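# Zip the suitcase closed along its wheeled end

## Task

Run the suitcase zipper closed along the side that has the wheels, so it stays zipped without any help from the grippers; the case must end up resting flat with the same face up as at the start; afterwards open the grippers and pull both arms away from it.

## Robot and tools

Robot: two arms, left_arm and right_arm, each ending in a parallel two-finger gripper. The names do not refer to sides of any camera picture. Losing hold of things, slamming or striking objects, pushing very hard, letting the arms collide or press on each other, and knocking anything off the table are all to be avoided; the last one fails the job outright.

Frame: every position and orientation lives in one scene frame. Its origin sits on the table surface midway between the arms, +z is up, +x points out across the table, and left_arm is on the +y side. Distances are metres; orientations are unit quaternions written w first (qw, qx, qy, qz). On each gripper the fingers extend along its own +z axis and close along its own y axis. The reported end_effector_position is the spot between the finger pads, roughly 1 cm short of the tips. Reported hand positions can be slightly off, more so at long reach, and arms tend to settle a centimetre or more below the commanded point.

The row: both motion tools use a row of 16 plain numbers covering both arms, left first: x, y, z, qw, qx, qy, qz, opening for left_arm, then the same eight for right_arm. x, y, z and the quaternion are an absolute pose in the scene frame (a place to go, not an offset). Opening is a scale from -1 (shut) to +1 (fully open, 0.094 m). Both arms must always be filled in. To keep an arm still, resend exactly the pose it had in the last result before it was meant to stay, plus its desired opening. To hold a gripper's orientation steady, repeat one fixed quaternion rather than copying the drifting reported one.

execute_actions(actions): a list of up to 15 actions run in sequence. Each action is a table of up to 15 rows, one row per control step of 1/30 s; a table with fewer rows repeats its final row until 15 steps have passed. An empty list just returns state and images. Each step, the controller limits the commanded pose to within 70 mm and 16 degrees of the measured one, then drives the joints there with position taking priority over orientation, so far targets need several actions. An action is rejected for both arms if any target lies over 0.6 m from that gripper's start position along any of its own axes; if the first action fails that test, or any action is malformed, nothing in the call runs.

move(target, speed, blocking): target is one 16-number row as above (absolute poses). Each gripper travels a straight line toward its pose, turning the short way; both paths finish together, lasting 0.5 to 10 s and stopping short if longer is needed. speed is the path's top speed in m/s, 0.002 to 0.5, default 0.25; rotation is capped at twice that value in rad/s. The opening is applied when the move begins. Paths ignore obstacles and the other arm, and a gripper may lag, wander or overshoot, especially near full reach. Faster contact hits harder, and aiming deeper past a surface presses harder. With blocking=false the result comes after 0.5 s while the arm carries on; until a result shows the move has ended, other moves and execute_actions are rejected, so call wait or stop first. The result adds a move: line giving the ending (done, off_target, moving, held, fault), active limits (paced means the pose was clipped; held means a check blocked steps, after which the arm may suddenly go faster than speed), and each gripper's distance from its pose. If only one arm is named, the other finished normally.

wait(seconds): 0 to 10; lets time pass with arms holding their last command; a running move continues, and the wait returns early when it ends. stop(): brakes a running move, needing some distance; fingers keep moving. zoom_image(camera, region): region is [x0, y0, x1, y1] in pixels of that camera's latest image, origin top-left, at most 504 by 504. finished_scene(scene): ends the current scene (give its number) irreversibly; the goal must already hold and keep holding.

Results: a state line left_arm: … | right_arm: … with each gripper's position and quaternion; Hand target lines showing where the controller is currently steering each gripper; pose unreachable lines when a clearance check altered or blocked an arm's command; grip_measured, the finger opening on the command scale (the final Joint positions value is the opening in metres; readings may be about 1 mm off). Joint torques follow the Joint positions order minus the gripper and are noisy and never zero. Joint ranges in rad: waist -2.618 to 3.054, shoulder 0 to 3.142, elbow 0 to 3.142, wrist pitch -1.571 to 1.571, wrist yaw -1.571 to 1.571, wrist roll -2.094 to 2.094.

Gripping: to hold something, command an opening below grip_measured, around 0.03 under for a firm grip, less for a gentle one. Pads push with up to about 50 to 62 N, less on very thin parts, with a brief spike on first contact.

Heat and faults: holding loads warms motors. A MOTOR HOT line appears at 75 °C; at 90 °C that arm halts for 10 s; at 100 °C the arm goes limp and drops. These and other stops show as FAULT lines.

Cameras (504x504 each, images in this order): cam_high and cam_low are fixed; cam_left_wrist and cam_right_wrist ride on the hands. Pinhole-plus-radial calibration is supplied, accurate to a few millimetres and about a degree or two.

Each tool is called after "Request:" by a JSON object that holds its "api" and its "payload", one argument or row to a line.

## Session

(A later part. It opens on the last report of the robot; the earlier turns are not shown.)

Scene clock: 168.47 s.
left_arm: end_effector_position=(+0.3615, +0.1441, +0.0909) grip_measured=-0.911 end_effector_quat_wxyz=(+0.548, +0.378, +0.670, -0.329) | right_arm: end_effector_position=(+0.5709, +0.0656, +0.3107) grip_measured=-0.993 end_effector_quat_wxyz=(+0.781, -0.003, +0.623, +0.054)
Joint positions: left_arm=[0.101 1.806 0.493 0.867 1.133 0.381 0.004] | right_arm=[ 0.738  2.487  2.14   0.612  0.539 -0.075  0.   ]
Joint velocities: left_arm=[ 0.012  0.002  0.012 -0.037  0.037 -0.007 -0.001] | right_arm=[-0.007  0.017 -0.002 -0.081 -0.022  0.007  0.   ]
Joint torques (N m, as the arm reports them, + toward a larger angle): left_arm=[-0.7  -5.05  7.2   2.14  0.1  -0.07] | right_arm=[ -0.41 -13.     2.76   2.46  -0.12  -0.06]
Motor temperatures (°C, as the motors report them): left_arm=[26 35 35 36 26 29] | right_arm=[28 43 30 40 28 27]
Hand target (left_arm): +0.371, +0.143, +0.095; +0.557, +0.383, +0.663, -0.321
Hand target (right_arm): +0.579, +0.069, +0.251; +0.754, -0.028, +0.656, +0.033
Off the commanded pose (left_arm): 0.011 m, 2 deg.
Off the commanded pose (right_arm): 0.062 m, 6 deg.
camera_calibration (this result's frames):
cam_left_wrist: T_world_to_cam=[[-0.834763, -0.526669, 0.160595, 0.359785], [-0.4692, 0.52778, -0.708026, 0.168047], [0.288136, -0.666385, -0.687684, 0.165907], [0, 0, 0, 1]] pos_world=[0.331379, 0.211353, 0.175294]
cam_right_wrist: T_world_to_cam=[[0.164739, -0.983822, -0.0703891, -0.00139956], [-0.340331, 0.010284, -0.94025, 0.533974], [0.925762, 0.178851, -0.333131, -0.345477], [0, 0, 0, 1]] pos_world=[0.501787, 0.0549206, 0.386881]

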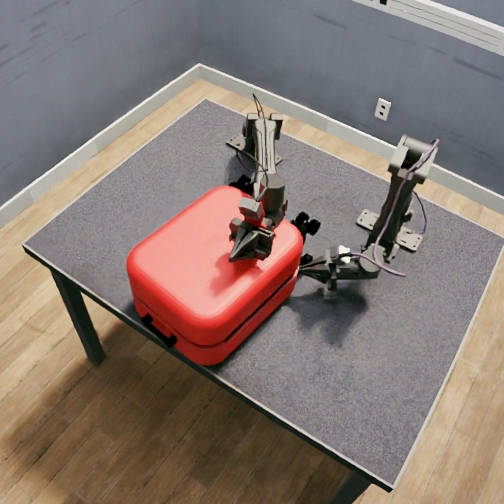

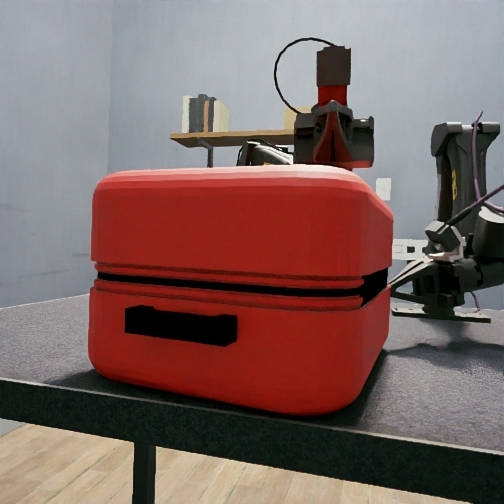

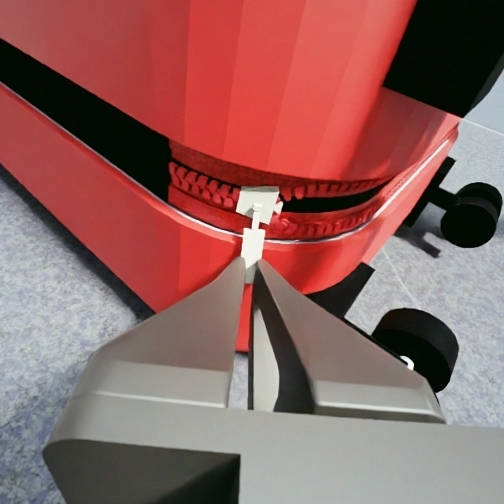

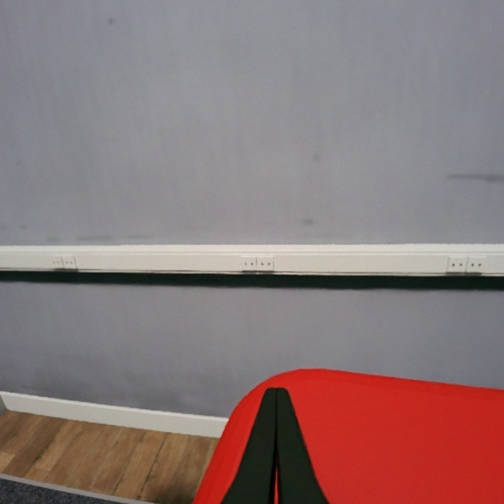

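Request:
{"api": "execute_actions", "payload": {
  "actions": [
    [[0.3590,0.1500,0.097,0.5567,0.3830,0.6634,-0.3214,-0.945,0.580,0.070,0.25,0.7540,-0.0286,0.6555,0.0329,-1]],
    [[0.3560,0.1545,0.102,0.5567,0.3830,0.6634,-0.3214,-0.945,0.580,0.070,0.25,0.7540,-0.0286,0.6555,0.0329,-1]],
    [[0.3535,0.1590,0.110,0.5567,0.3830,0.6634,-0.3214,-0.945,0.580,0.070,0.25,0.7540,-0.0286,0.6555,0.0329,-1]],
    [[0.3530,0.1600,0.115,0.5567,0.3830,0.6634,-0.3214,-0.945,0.580,0.070,0.25,0.7540,-0.0286,0.6555,0.0329,-1]]
  ]
}}

Request:
{"api": "zoom_image", "payload": {
  "camera": "cam_left_wrist",
  "region": [170, 170, 330, 330]
}}

Scene clock: 183.60 s.
left_arm: end_effector_position=(+0.3548, +0.1570, +0.1097) grip_measured=-0.943 end_effector_quat_wxyz=(+0.555, +0.381, +0.667, -0.320) | right_arm: end_effector_position=(+0.5709, +0.0656, +0.3107) grip_measured=-0.993 end_effector_quat_wxyz=(+0.781, -0.003, +0.623, +0.054)
Joint positions: left_arm=[0.151 1.692 0.491 0.724 1.169 0.439 0.003] | right_arm=[ 0.738  2.487  2.14   0.612  0.539 -0.075  0.   ]
Joint velocities: left_arm=[ 0.002 -0.022 -0.017 -0.095 -0.022 -0.051 -0.001] | right_arm=[-0.012 -0.017 -0.017  0.066  0.066 -0.037  0.001]
Joint torques (N m, as the arm reports them, + toward a larger angle): left_arm=[ 1.21 -7.17  5.32  1.62  0.46  0.07] | right_arm=[ -0.41 -13.02   2.78   2.46  -0.12  -0.06]
Motor temperatures (°C, as the motors report them): left_arm=[26 35 35 36 26 29] | right_arm=[28 43 30 40 28 27]
Hand target (left_arm): +0.353, +0.160, +0.115; +0.557, +0.383, +0.663, -0.321
Hand target (right_arm): +0.579, +0.069, +0.251; +0.754, -0.028, +0.656, +0.033
Off the commanded pose (left_arm): 0.006 m, 1 deg.
Off the commanded pose (right_arm): 0.062 m, 6 deg.
camera_calibration (this result's frames):
cam_left_wrist: T_world_to_cam=[[-0.834069, -0.533762, 0.13938, 0.361117], [-0.458438, 0.530097, -0.713324, 0.167774], [0.306861, -0.658859, -0.686835, 0.181444], [0, 0, 0, 1]] pos_world=[0.322432, 0.22336, 0.193967]
cam_right_wrist: T_world_to_cam=[[0.164739, -0.983822, -0.0703891, -0.00139956], [-0.340331, 0.010284, -0.94025, 0.533974], [0.925762, 0.178851, -0.333131, -0.345477], [0, 0, 0, 1]] pos_world=[0.501787, 0.0549206, 0.386881]

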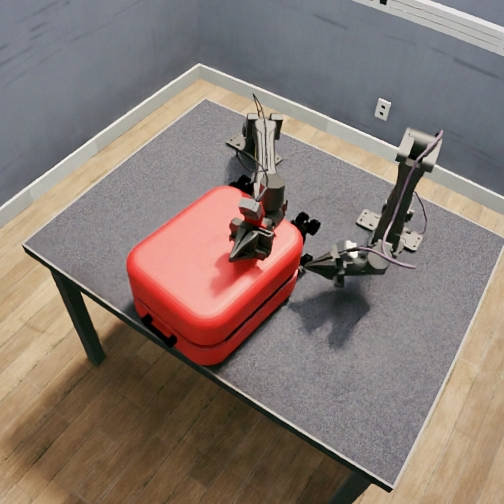

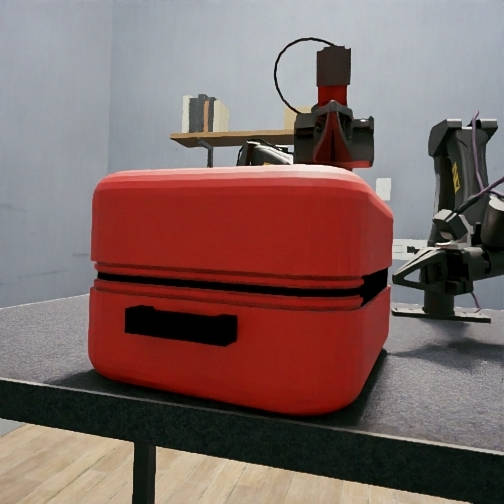

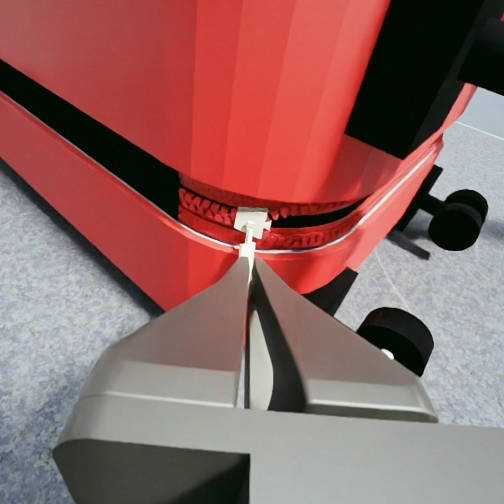

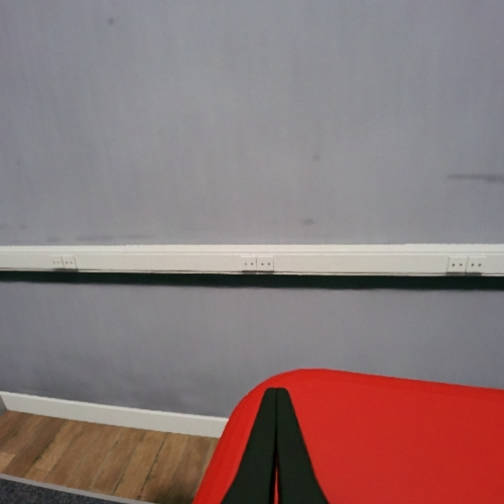

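Region (170, 170, 330, 330) of cam_left_wrist's 504x504 image, scaled by 3.150, with more detail than that image has.

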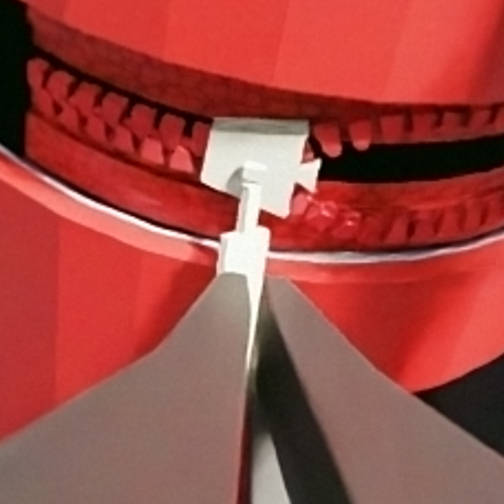

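Request:
{"api": "zoom_image", "payload": {
  "camera": "cam_high",
  "region": [280, 245, 340, 305]
}}

Request:
{"api": "zoom_image", "payload": {
  "camera": "cam_left_wrist",
  "region": [215, 200, 295, 300]
}}

Region (280, 245, 340, 305) of cam_high's 504x504 image, scaled by 8.400, with more detail than that image has.

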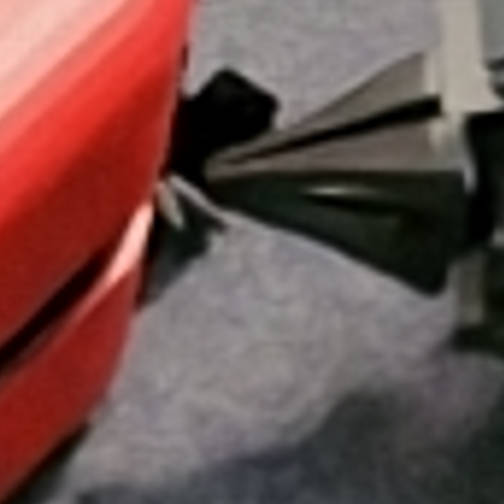

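Region (215, 200, 295, 300) of cam_left_wrist's 504x504 image, scaled by 5.040, with more detail than that image has; it fills the left 403 columns of this view, and the rest is white.

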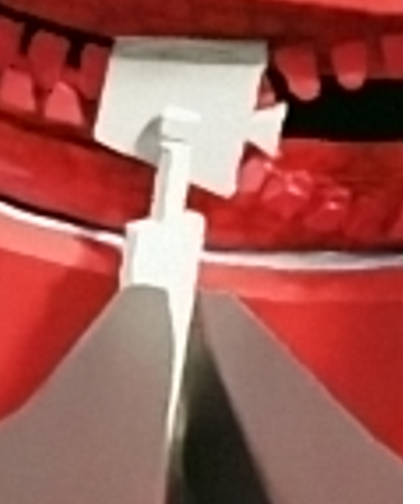

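Request:
{"api": "execute_actions", "payload": {
  "actions": [
    [[0.3560,0.1580,0.102,0.5567,0.3830,0.6634,-0.3214,-0.65,0.580,0.070,0.25,0.7540,-0.0286,0.6555,0.0329,-1]],
    [[0.3620,0.1540,0.094,0.5567,0.3830,0.6634,-0.3214,-0.65,0.580,0.070,0.25,0.7540,-0.0286,0.6555,0.0329,-1]],
    [[0.3700,0.1440,0.095,0.5567,0.3830,0.6634,-0.3214,-0.65,0.580,0.070,0.25,0.7540,-0.0286,0.6555,0.0329,-1]],
    [[0.3740,0.1385,0.095,0.5567,0.3830,0.6634,-0.3214,-0.65,0.580,0.070,0.25,0.7540,-0.0286,0.6555,0.0329,-1]]
  ]
}}

Request:
{"api": "zoom_image", "payload": {
  "camera": "cam_left_wrist",
  "region": [170, 170, 330, 330]
}}

Scene clock: 204.40 s.
left_arm: end_effector_position=(+0.3632, +0.1446, +0.0917) grip_measured=-0.651 end_effector_quat_wxyz=(+0.549, +0.376, +0.670, -0.330) | right_arm: end_effector_position=(+0.5709, +0.0656, +0.3107) grip_measured=-0.993 end_effector_quat_wxyz=(+0.781, -0.003, +0.623, +0.054)
Joint positions: left_arm=[0.102 1.811 0.498 0.875 1.134 0.372 0.016] | right_arm=[ 0.738  2.487  2.14   0.612  0.539 -0.075  0.   ]
Joint velocities: left_arm=[-0.002  0.007 -0.002 -0.11  -0.037 -0.081  0.   ] | right_arm=[-0.002  0.007 -0.007 -0.007 -0.037 -0.051  0.   ]
Joint torques (N m, as the arm reports them, + toward a larger angle): left_arm=[-2.11 -5.01  7.34  2.21 -0.03 -0.09] | right_arm=[ -0.41 -13.01   2.77   2.47  -0.12  -0.06]
Motor temperatures (°C, as the motors report them): left_arm=[26 36 35 35 26 29] | right_arm=[28 44 30 41 28 27]
Hand target (left_arm): +0.373, +0.139, +0.095; +0.557, +0.383, +0.663, -0.322
Hand target (right_arm): +0.579, +0.069, +0.251; +0.754, -0.028, +0.656, +0.033
Off the commanded pose (left_arm): 0.013 m, 2 deg.
Off the commanded pose (right_arm): 0.062 m, 6 deg.
camera_calibration (this result's frames):
cam_left_wrist: T_world_to_cam=[[-0.833684, -0.527549, 0.163285, 0.360793], [-0.470529, 0.523785, -0.710107, 0.170368], [0.28909, -0.668835, -0.684899, 0.166048], [0, 0, 0, 1]] pos_world=[0.332948, 0.212159, 0.175794]
cam_right_wrist: T_world_to_cam=[[0.164739, -0.983822, -0.0703891, -0.00139956], [-0.340331, 0.010284, -0.94025, 0.533974], [0.925762, 0.178851, -0.333131, -0.345477], [0, 0, 0, 1]] pos_world=[0.501787, 0.0549206, 0.386881]

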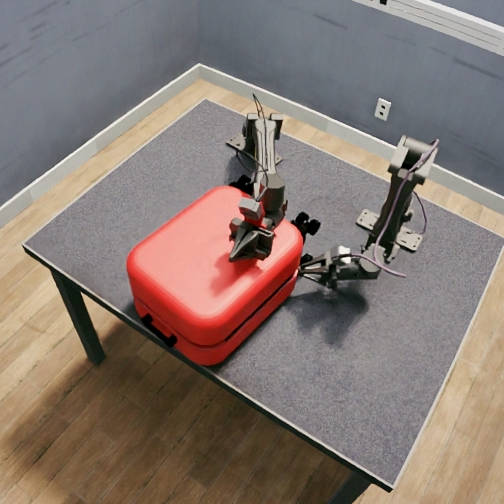

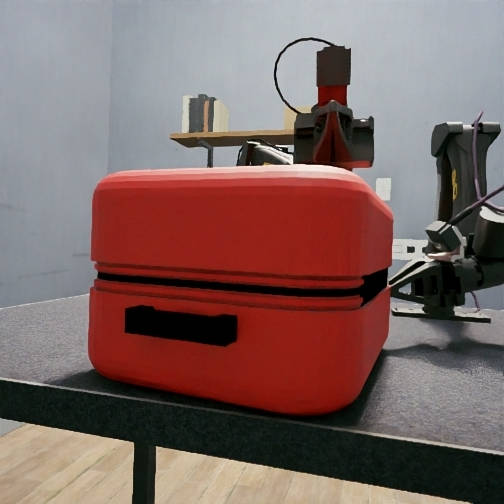

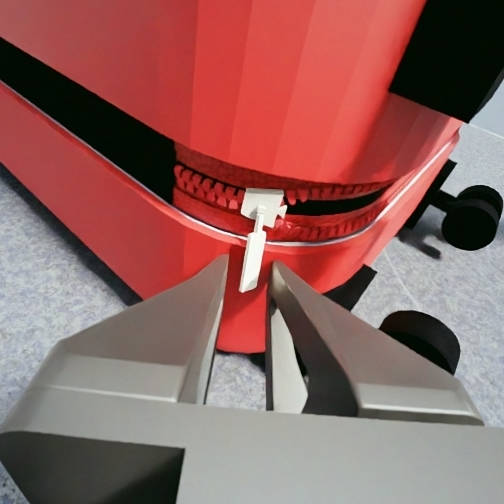

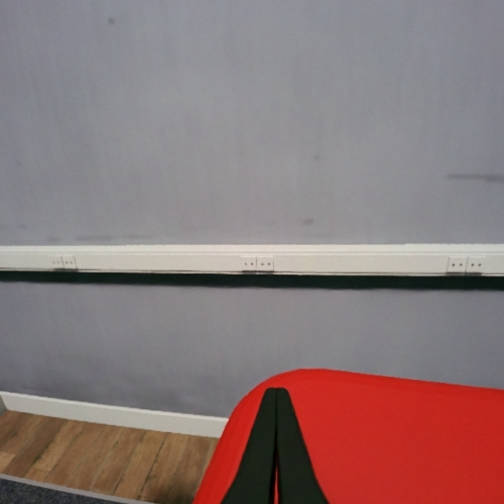

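Region (170, 170, 330, 330) of cam_left_wrist's 504x504 image, scaled by 3.150, with more detail than that image has.

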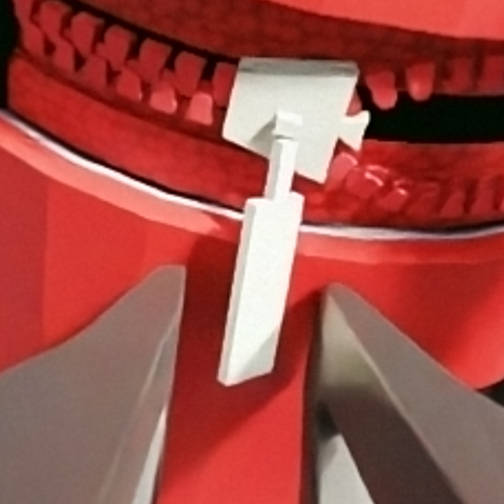

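Request:
{"api": "execute_actions", "payload": {
  "actions": [
    [[0.3680,0.1430,0.095,0.5567,0.3830,0.6634,-0.3214,-0.82,0.580,0.070,0.25,0.7540,-0.0286,0.6555,0.0329,-1]],
    [[0.3680,0.1430,0.095,0.5567,0.3830,0.6634,-0.3214,-0.92,0.580,0.070,0.25,0.7540,-0.0286,0.6555,0.0329,-1]],
    [[0.3680,0.1430,0.095,0.5567,0.3830,0.6634,-0.3214,-0.97,0.580,0.070,0.25,0.7540,-0.0286,0.6555,0.0329,-1]]
  ]
}}

Request:
{"api": "zoom_image", "payload": {
  "camera": "cam_left_wrist",
  "region": [170, 170, 330, 330]
}}

Scene clock: 212.57 s.
left_arm: end_effector_position=(+0.3622, +0.1441, +0.0919) grip_measured=-0.962 end_effector_quat_wxyz=(+0.548, +0.376, +0.668, -0.333) | right_arm: end_effector_position=(+0.5710, +0.0654, +0.3107) grip_measured=-0.993 end_effector_quat_wxyz=(+0.781, -0.003, +0.623, +0.054)
Joint positions: left_arm=[0.103 1.811 0.498 0.874 1.141 0.371 0.002] | right_arm=[ 0.738  2.487  2.14   0.612  0.539 -0.075  0.   ]
Joint velocities: left_arm=[ 0.002  0.007  0.012 -0.007  0.037 -0.037 -0.001] | right_arm=[ 0.007  0.007 -0.012 -0.051 -0.007 -0.037  0.001]
Joint torques (N m, as the arm reports them, + toward a larger angle): left_arm=[-0.74 -6.06  5.63  2.08  0.08  0.04] | right_arm=[ -0.36 -12.99   2.79   2.47  -0.11  -0.05]
Motor temperatures (°C, as the motors report them): left_arm=[27 35 35 36 26 29] | right_arm=[28 44 30 41 28 27]
Hand target (left_arm): +0.368, +0.143, +0.095; +0.557, +0.383, +0.663, -0.322
Hand target (right_arm): +0.579, +0.069, +0.251; +0.754, -0.028, +0.656, +0.033
Off the commanded pose (left_arm): 0.007 m, 2 deg.
Off the commanded pose (right_arm): 0.062 m, 6 deg.
camera_calibration (this result's frames):
cam_left_wrist: T_world_to_cam=[[-0.836376, -0.522221, 0.166615, 0.359584], [-0.468838, 0.524016, -0.711055, 0.169759], [0.284019, -0.672824, -0.683111, 0.168377], [0, 0, 0, 1]] pos_world=[0.332515, 0.212114, 0.175816]
cam_right_wrist: T_world_to_cam=[[0.16473, -0.98383, -0.0703, -0.00160621], [-0.340275, 0.0102127, -0.94027, 0.534005], [0.925784, 0.178812, -0.333091, -0.345578], [0, 0, 0, 1]] pos_world=[0.501904, 0.0547596, 0.386887]

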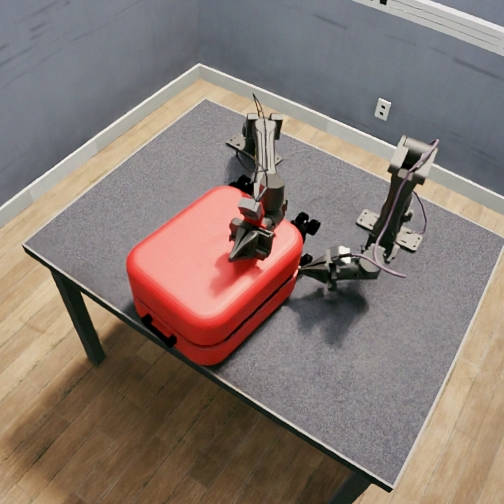

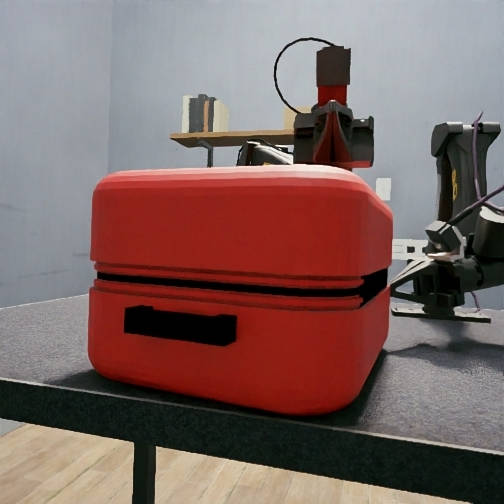

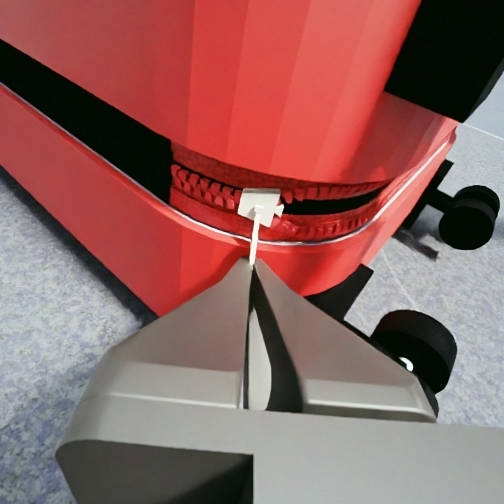

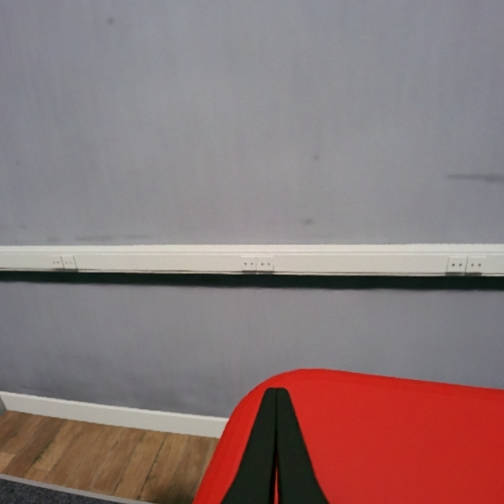

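Region (170, 170, 330, 330) of cam_left_wrist's 504x504 image, scaled by 3.150, with more detail than that image has.

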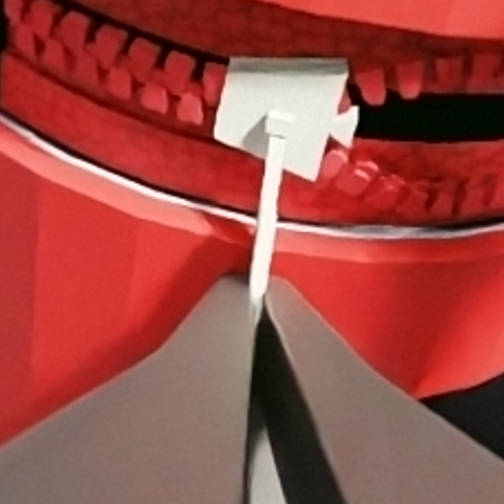

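Request:
{"api": "execute_actions", "payload": {
  "actions": [
    [[0.3600,0.1495,0.097,0.5567,0.3830,0.6634,-0.3214,-0.98,0.580,0.070,0.25,0.7540,-0.0286,0.6555,0.0329,-1]],
    [[0.3570,0.1540,0.102,0.5567,0.3830,0.6634,-0.3214,-0.98,0.580,0.070,0.25,0.7540,-0.0286,0.6555,0.0329,-1]],
    [[0.3545,0.1585,0.110,0.5567,0.3830,0.6634,-0.3214,-0.98,0.580,0.070,0.25,0.7540,-0.0286,0.6555,0.0329,-1]],
    [[0.3540,0.1595,0.116,0.5567,0.3830,0.6634,-0.3214,-0.98,0.580,0.070,0.25,0.7540,-0.0286,0.6555,0.0329,-1]]
  ]
}}

Request:
{"api": "zoom_image", "payload": {
  "camera": "cam_left_wrist",
  "region": [170, 170, 330, 330]
}}

Scene clock: 220.93 s.
left_arm: end_effector_position=(+0.3559, +0.1564, +0.1016) grip_measured=-0.970 end_effector_quat_wxyz=(+0.543, +0.371, +0.681, -0.322) | right_arm: end_effector_position=(+0.5710, +0.0654, +0.3108) grip_measured=-0.993 end_effector_quat_wxyz=(+0.781, -0.003, +0.623, +0.054)
Joint positions: left_arm=[0.143 1.704 0.494 0.696 1.145 0.437 0.001] | right_arm=[ 0.738  2.487  2.14   0.613  0.539 -0.075  0.   ]
Joint velocities: left_arm=[ 0.002  0.002  0.002 -0.007 -0.022  0.037 -0.001] | right_arm=[-0.007 -0.012  0.002  0.022  0.066  0.007  0.001]
Joint torques (N m, as the arm reports them, + toward a larger angle): left_arm=[ 1.46 -8.13  5.4   1.85  0.64  0.13] | right_arm=[ -0.36 -13.01   2.76   2.47  -0.12  -0.05]
Motor temperatures (°C, as the motors report them): left_arm=[26 35 35 36 26 29] | right_arm=[28 44 30 41 28 27]
Hand target (left_arm): +0.354, +0.159, +0.115; +0.557, +0.383, +0.663, -0.321
Hand target (right_arm): +0.579, +0.069, +0.251; +0.754, -0.028, +0.656, +0.033
Off the commanded pose (left_arm): 0.015 m, 3 deg.
Off the commanded pose (right_arm): 0.062 m, 6 deg.
camera_calibration (this result's frames):
cam_left_wrist: T_world_to_cam=[[-0.820535, -0.545924, 0.169379, 0.356893], [-0.493344, 0.526739, -0.692212, 0.173692], [0.288677, -0.651547, -0.701536, 0.181939], [0, 0, 0, 1]] pos_world=[0.326011, 0.221888, 0.187418]
cam_right_wrist: T_world_to_cam=[[0.164752, -0.983814, -0.0704698, -0.001571], [-0.339985, 0.0104235, -0.940373, 0.533928], [0.925887, 0.178887, -0.332765, -0.345696], [0, 0, 0, 1]] pos_world=[0.501862, 0.0547295, 0.386946]

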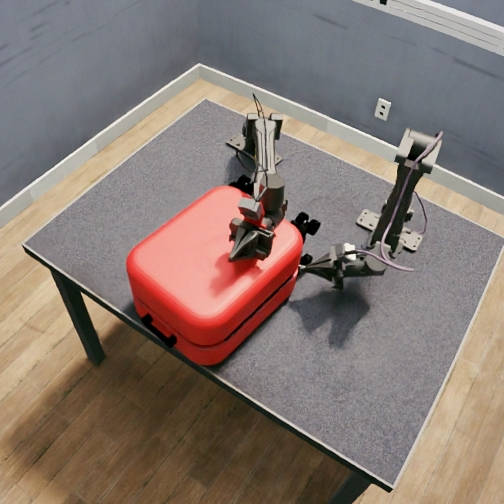

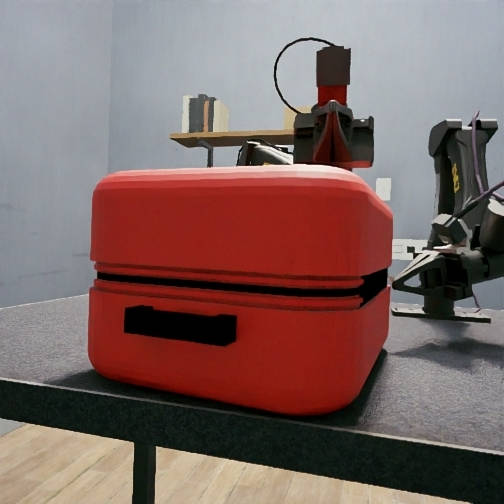

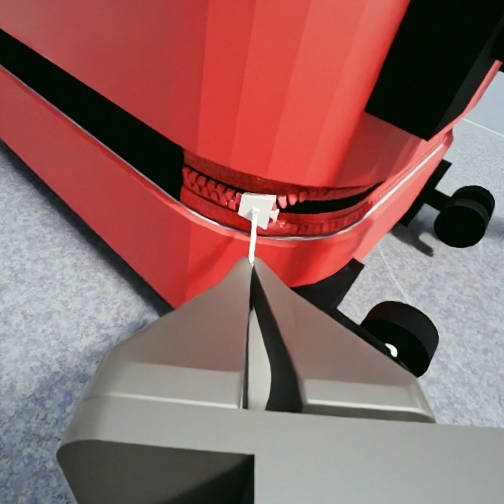

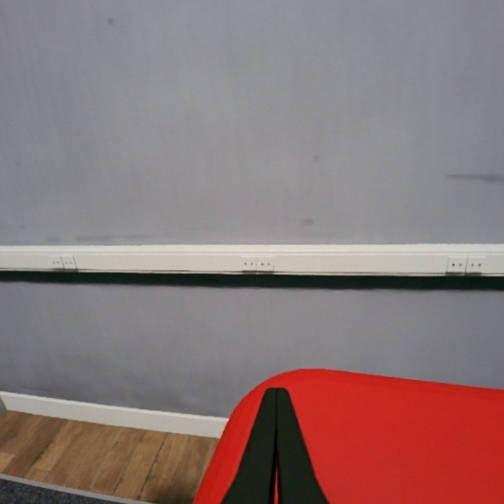

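Region (170, 170, 330, 330) of cam_left_wrist's 504x504 image, scaled by 3.150, with more detail than that image has.

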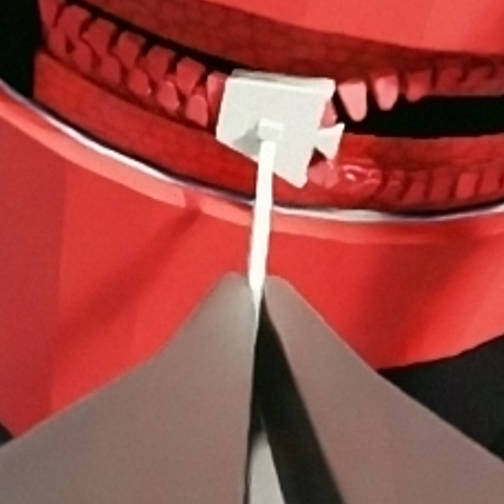

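Request:
{"api": "execute_actions", "payload": {
  "actions": [
    [[0.3550,0.1580,0.116,0.5567,0.3830,0.6634,-0.3214,-0.965,0.580,0.070,0.25,0.7540,-0.0286,0.6555,0.0329,-1]],
    [[0.3600,0.1510,0.115,0.5567,0.3830,0.6634,-0.3214,-0.958,0.580,0.070,0.25,0.7540,-0.0286,0.6555,0.0329,-1]],
    [[0.3650,0.1440,0.115,0.5567,0.3830,0.6634,-0.3214,-0.958,0.580,0.070,0.25,0.7540,-0.0286,0.6555,0.0329,-1]]
  ]
}}

Request:
{"api": "zoom_image", "payload": {
  "camera": "cam_left_wrist",
  "region": [170, 170, 330, 330]
}}

Scene clock: 227.00 s.
left_arm: end_effector_position=(+0.3576, +0.1519, +0.1011) grip_measured=-0.956 end_effector_quat_wxyz=(+0.537, +0.362, +0.688, -0.327) | right_arm: end_effector_position=(+0.5710, +0.0654, +0.3108) grip_measured=-0.993 end_effector_quat_wxyz=(+0.781, -0.003, +0.623, +0.054)
Joint positions: left_arm=[0.123 1.705 0.494 0.71  1.122 0.397 0.002] | right_arm=[ 0.738  2.487  2.14   0.613  0.539 -0.075  0.   ]
Joint velocities: left_arm=[-0.017 -0.012 -0.002  0.007  0.051 -0.022  0.   ] | right_arm=[-0.017  0.017 -0.002  0.007 -0.066  0.007 -0.001]
Joint torques (N m, as the arm reports them, + toward a larger angle): left_arm=[-1.95 -5.65  7.22  2.48  0.33 -0.11] | right_arm=[ -0.36 -12.99   2.79   2.47  -0.11  -0.06]
Motor temperatures (°C, as the motors report them): left_arm=[26 36 35 36 26 29] | right_arm=[28 44 30 41 28 27]
Hand target (left_arm): +0.364, +0.144, +0.115; +0.556, +0.384, +0.664, -0.322
Hand target (right_arm): +0.579, +0.069, +0.251; +0.754, -0.028, +0.656, +0.033
Off the commanded pose (left_arm): 0.018 m, 4 deg.
Off the commanded pose (right_arm): 0.062 m, 6 deg.
camera_calibration (this result's frames):
cam_left_wrist: T_world_to_cam=[[-0.811642, -0.551463, 0.192683, 0.351185], [-0.513998, 0.517462, -0.684134, 0.184487], [0.277568, -0.65431, -0.703444, 0.182704], [0, 0, 0, 1]] pos_world=[0.329149, 0.217746, 0.187068]
cam_right_wrist: T_world_to_cam=[[0.164752, -0.983814, -0.0704698, -0.001571], [-0.339985, 0.0104235, -0.940373, 0.533928], [0.925887, 0.178887, -0.332765, -0.345696], [0, 0, 0, 1]] pos_world=[0.501862, 0.0547295, 0.386946]

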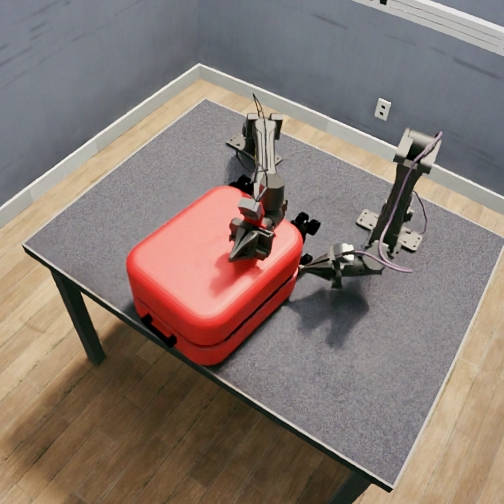

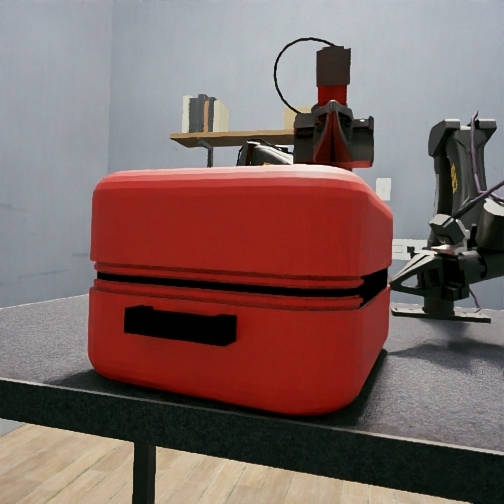

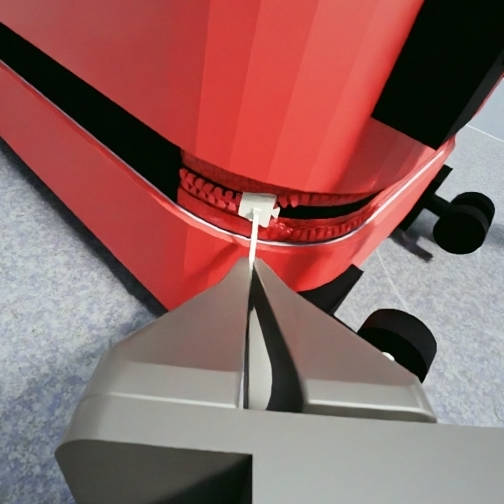

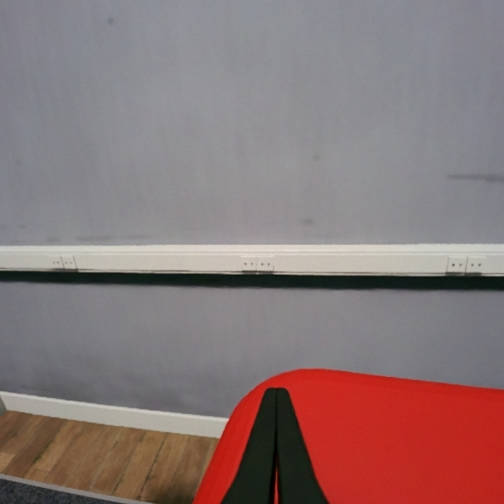

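Region (170, 170, 330, 330) of cam_left_wrist's 504x504 image, scaled by 3.150, with more detail than that image has.

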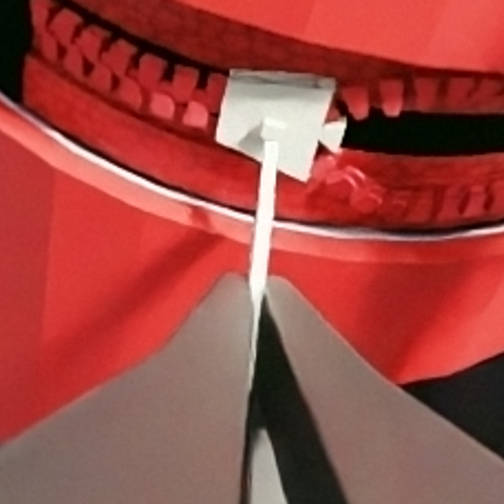

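Request:
{"api": "execute_actions", "payload": {
  "actions": [
    [[0.3570,0.1530,0.106,0.550,0.372,0.680,-0.310,-1,0.580,0.070,0.25,0.7540,-0.0286,0.6555,0.0329,-1]],
    [[0.3470,0.1510,0.108,0.5656,0.3767,0.6797,-0.2759,-1,0.580,0.070,0.25,0.7540,-0.0286,0.6555,0.0329,-1]],
    [[0.3390,0.1480,0.108,0.5656,0.3767,0.6797,-0.2759,-1,0.580,0.070,0.25,0.7540,-0.0286,0.6555,0.0329,-1]],
    [[0.3320,0.1440,0.108,0.5771,0.3467,0.6955,-0.2509,-1,0.580,0.070,0.25,0.7540,-0.0286,0.6555,0.0329,-1]]
  ]
}}

Scene clock: 269.87 s.
left_arm: end_effector_position=(+0.3442, +0.1530, +0.1040) grip_measured=-0.970 end_effector_quat_wxyz=(+0.577, +0.335, +0.708, -0.232) | right_arm: end_effector_position=(+0.5707, +0.0652, +0.3103) grip_measured=-0.993 end_effector_quat_wxyz=(+0.780, -0.004, +0.623, +0.053)
Joint positions: left_arm=[0.054 1.554 0.304 0.893 0.863 0.335 0.001] | right_arm=[ 0.738  2.485  2.135  0.613  0.539 -0.075  0.   ]
Joint velocities: left_arm=[ 0.002  0.002 -0.007  0.022 -0.007 -0.051  0.001] | right_arm=[ 0.012  0.002  0.012  0.022 -0.022 -0.007  0.   ]
Joint torques (N m, as the arm reports them, + toward a larger angle): left_arm=[-1.01 -5.94  2.67  2.29  0.56 -0.05] | right_arm=[ -0.37 -12.87   2.98   2.47  -0.12  -0.06]
Motor temperatures (°C, as the motors report them): left_arm=[27 35 35 39 26 29] | right_arm=[28 45 29 41 28 27]
Hand target (left_arm): +0.332, +0.144, +0.107; +0.577, +0.347, +0.696, -0.251
Hand target (right_arm): +0.579, +0.069, +0.251; +0.754, -0.028, +0.656, +0.033
Off the commanded pose (left_arm): 0.016 m, 3 deg.
Off the commanded pose (right_arm): 0.061 m, 6 deg.
camera_calibration (this result's frames):
cam_left_wrist: T_world_to_cam=[[-0.709425, -0.700726, 0.0754891, 0.340262], [-0.54734, 0.4803, -0.685369, 0.196307], [0.443999, -0.527536, -0.724273, 0.11468], [0, 0, 0, 1]] pos_world=[0.297919, 0.204642, 0.191916]
cam_right_wrist: T_world_to_cam=[[0.164665, -0.983877, -0.0697907, -0.00191041], [-0.341146, 0.00958026, -0.939962, 0.534027], [0.925476, 0.178588, -0.334068, -0.344886], [0, 0, 0, 1]] pos_world=[0.50168, 0.0545967, 0.386616]

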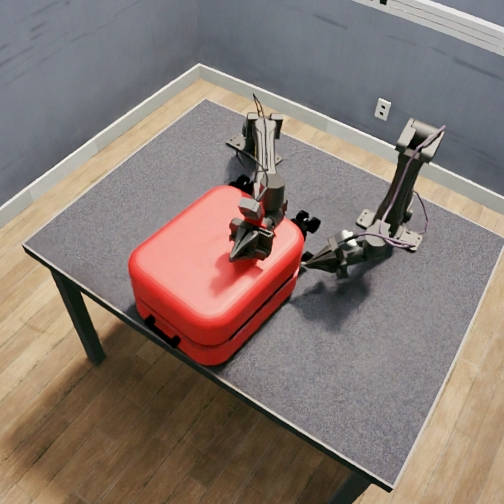

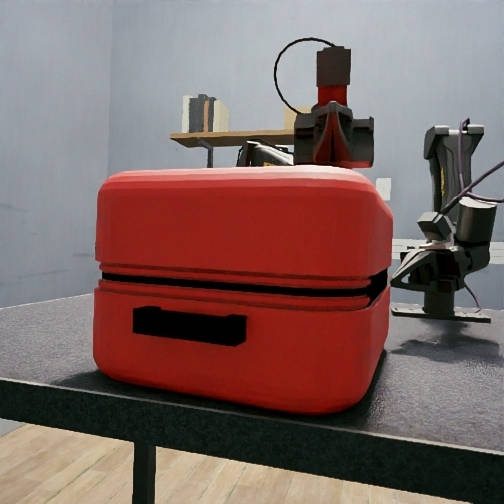

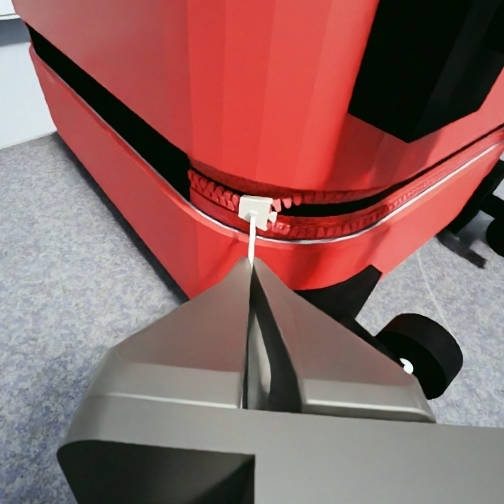

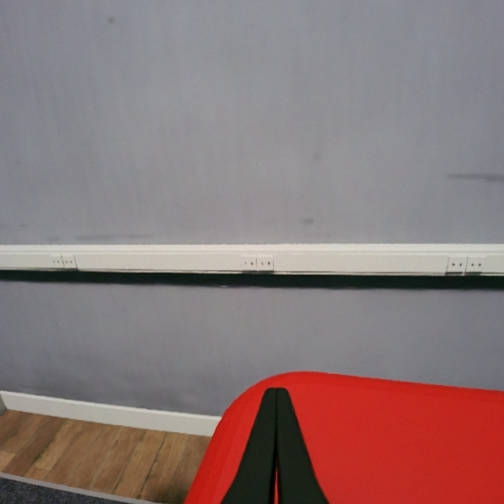

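Request:
{"api": "zoom_image", "payload": {
  "camera": "cam_left_wrist",
  "region": [170, 150, 330, 310]
}}

Region (170, 150, 330, 310) of cam_left_wrist's 504x504 image, scaled by 3.150, with more detail than that image has.

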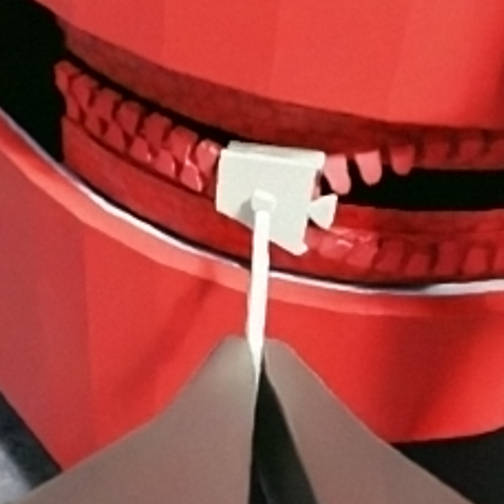

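Request:
{"api": "execute_actions", "payload": {
  "actions": [
    [[0.3440,0.1525,0.106,0.577,0.335,0.708,-0.232,-1,0.581,0.070,0.235,0.7310,-0.0297,0.6814,0.0319,-1]],
    [[0.3440,0.1525,0.106,0.577,0.335,0.708,-0.232,-1,0.582,0.070,0.220,0.7064,-0.0308,0.7064,0.0308,-1]],
    [[0.3440,0.1525,0.106,0.577,0.335,0.708,-0.232,-1,0.582,0.070,0.205,0.6814,-0.0319,0.7307,0.0297,-1]],
    [[0.3440,0.1525,0.106,0.577,0.335,0.708,-0.232,-1,0.582,0.070,0.190,0.6555,-0.0329,0.7540,0.0286,-1]]
  ]
}}

Scene clock: 326.23 s.
left_arm: end_effector_position=(+0.3448, +0.1535, +0.1038) grip_measured=-0.970 end_effector_quat_wxyz=(+0.577, +0.333, +0.709, -0.231) | right_arm: end_effector_position=(+0.5759, +0.0688, +0.2670) grip_measured=-0.993 end_effector_quat_wxyz=(+0.724, -0.008, +0.688, +0.056)
Joint positions: left_arm=[0.053 1.554 0.304 0.894 0.858 0.331 0.001] | right_arm=[0.738 2.48  2.129 0.413 0.539 0.033 0.   ]
Joint velocities: left_arm=[ 0.017 -0.002 -0.007 -0.037 -0.051  0.007 -0.   ] | right_arm=[-0.007 -0.002 -0.007  0.007  0.125 -0.066 -0.001]
Joint torques (N m, as the arm reports them, + toward a larger angle): left_arm=[-0.26 -5.27  5.1   1.99  0.2   0.05] | right_arm=[ -0.46 -13.52   5.11   1.01  -0.03   0.51]
Motor temperatures (°C, as the motors report them): left_arm=[26 35 33 39 26 29] | right_arm=[28 45 29 41 28 27]
Hand target (left_arm): +0.344, +0.152, +0.106; +0.577, +0.335, +0.708, -0.232
Hand target (right_arm): +0.579, +0.068, +0.191; +0.659, -0.031, +0.751, +0.026
Off the commanded pose (left_arm): 0.002 m, 0 deg.
Off the commanded pose (right_arm): 0.077 m, 12 deg.
camera_calibration (this result's frames):
cam_left_wrist: T_world_to_cam=[[-0.705659, -0.704302, 0.0774887, 0.340022], [-0.551223, 0.476966, -0.684585, 0.198018], [0.445194, -0.525797, -0.724803, 0.113977], [0, 0, 0, 1]] pos_world=[0.29835, 0.204959, 0.191823]
cam_right_wrist: T_world_to_cam=[[0.165297, -0.98239, -0.087097, 0.00193643], [-0.496348, -0.00655146, -0.868099, 0.566349], [0.852241, 0.186725, -0.488691, -0.281908], [0, 0, 0, 1]] pos_world=[0.52104, 0.058252, 0.35405]

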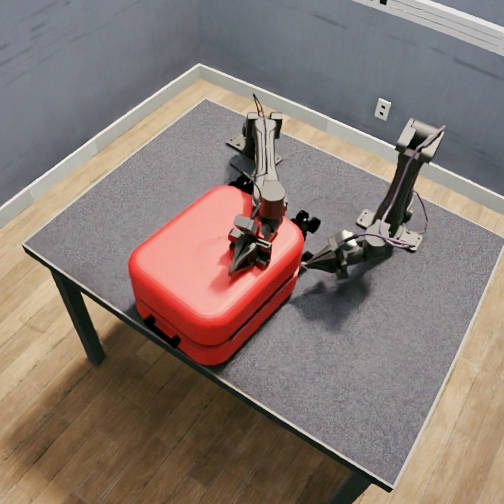

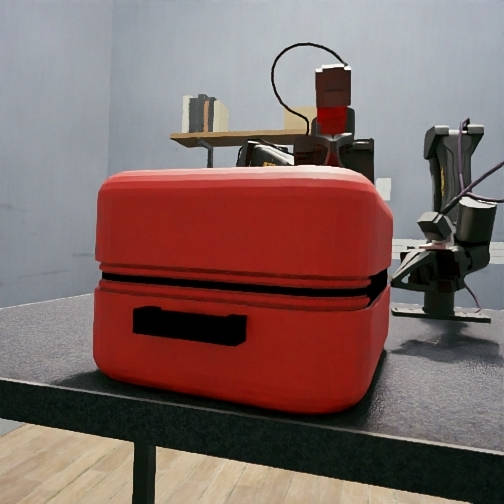

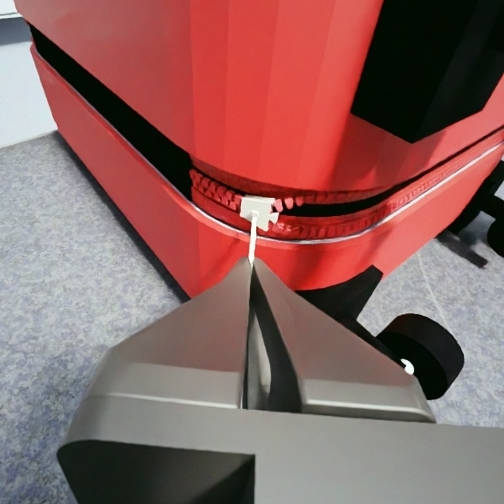

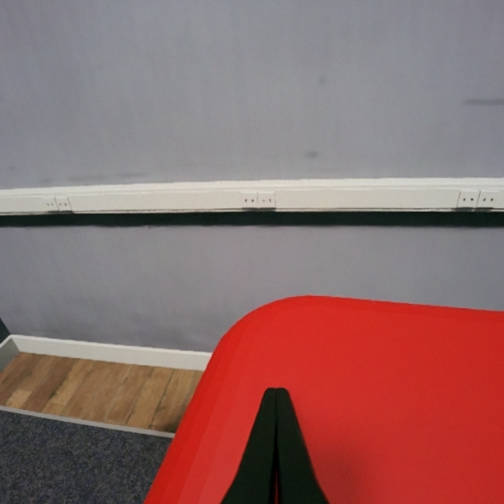

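Request:
{"api": "execute_actions", "payload": {
  "actions": [
    [[0.3380,0.1480,0.107,0.5771,0.3467,0.6955,-0.2509,-1,0.580,0.069,0.199,0.6941,-0.0314,0.7186,0.0303,-1]],
    [[0.3320,0.1430,0.108,0.5771,0.3467,0.6955,-0.2509,-1,0.580,0.069,0.199,0.6941,-0.0314,0.7186,0.0303,-1]],
    [[0.3260,0.1390,0.108,0.5875,0.3161,0.7099,-0.2255,-1,0.580,0.069,0.199,0.6941,-0.0314,0.7186,0.0303,-1]]
  ]
}}

Scene clock: 333.40 s.
left_arm: end_effector_position=(+0.3370, +0.1481, +0.1038) grip_measured=-0.970 end_effector_quat_wxyz=(+0.586, +0.304, +0.722, -0.209) | right_arm: end_effector_position=(+0.5728, +0.0666, +0.2686) grip_measured=-0.993 end_effector_quat_wxyz=(+0.727, -0.007, +0.684, +0.057)
Joint positions: left_arm=[-0.017  1.5    0.227  0.968  0.717  0.26   0.001] | right_arm=[0.738 2.461 2.091 0.445 0.539 0.029 0.   ]
Joint velocities: left_arm=[-0.022  0.012 -0.002 -0.037  0.022 -0.007 -0.001] | right_arm=[-0.002 -0.007 -0.007  0.037 -0.007  0.022 -0.   ]
Joint torques (N m, as the arm reports them, + toward a larger angle): left_arm=[-1.32 -5.5   2.9   2.35  0.48 -0.03] | right_arm=[ -0.36 -11.85   2.86   2.59  -0.02  -0.06]
Motor temperatures (°C, as the motors report them): left_arm=[26 35 34 38 26 29] | right_arm=[28 45 30 41 28 27]
Hand target (left_arm): +0.326, +0.139, +0.107; +0.587, +0.316, +0.710, -0.226
Hand target (right_arm): +0.578, +0.067, +0.200; +0.694, -0.031, +0.719, +0.030
Off the commanded pose (left_arm): 0.015 m, 3 deg.
Off the commanded pose (right_arm): 0.070 m, 7 deg.
camera_calibration (this result's frames):
cam_left_wrist: T_world_to_cam=[[-0.647717, -0.757788, 0.0788695, 0.318987], [-0.587107, 0.430476, -0.685563, 0.215378], [0.48556, -0.490356, -0.723729, 0.0955767], [0, 0, 0, 1]] pos_world=[0.286655, 0.195876, 0.191669]
cam_right_wrist: T_world_to_cam=[[0.166321, -0.982089, -0.0885337, 0.000209308], [-0.487714, -0.00389749, -0.872995, 0.562311], [0.857014, 0.188377, -0.479627, -0.283368], [0, 0, 0, 1]] pos_world=[0.517062, 0.0557771, 0.355003]

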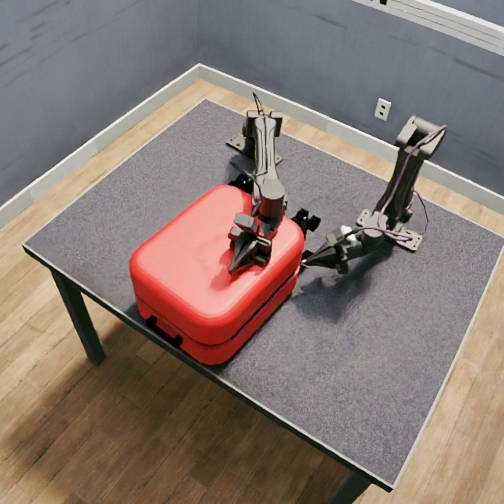

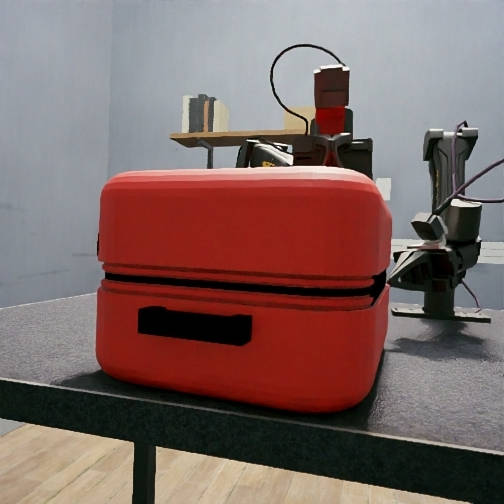

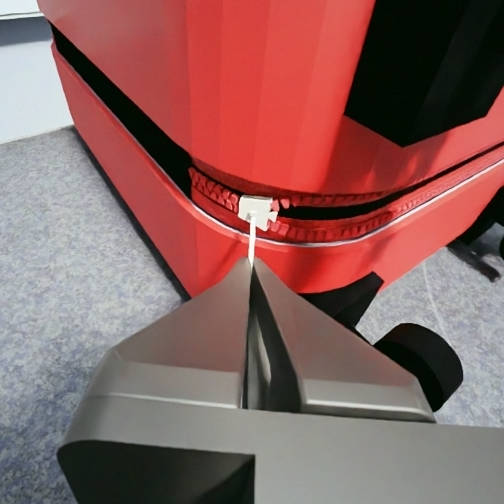

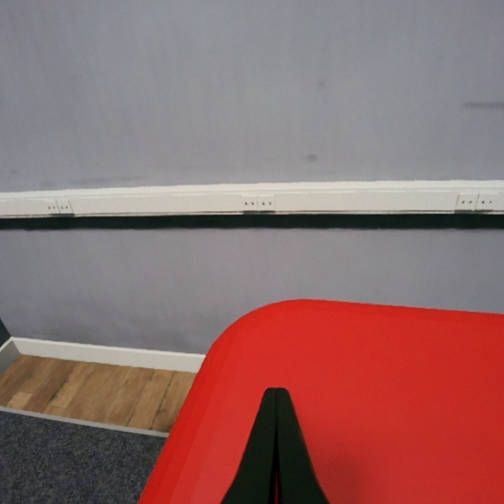

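Request:
{"api": "zoom_image", "payload": {
  "camera": "cam_left_wrist",
  "region": [170, 150, 330, 310]
}}

Region (170, 150, 330, 310) of cam_left_wrist's 504x504 image, scaled by 3.150, with more detail than that image has.

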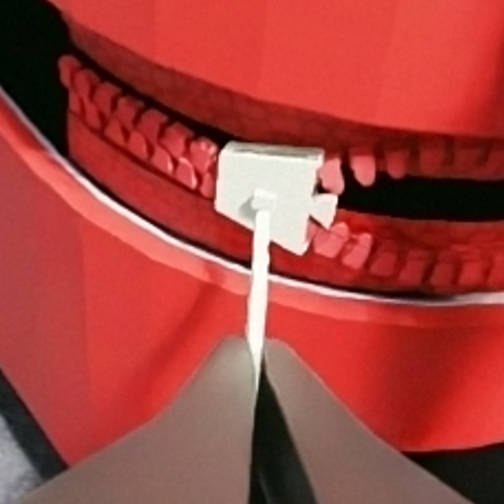

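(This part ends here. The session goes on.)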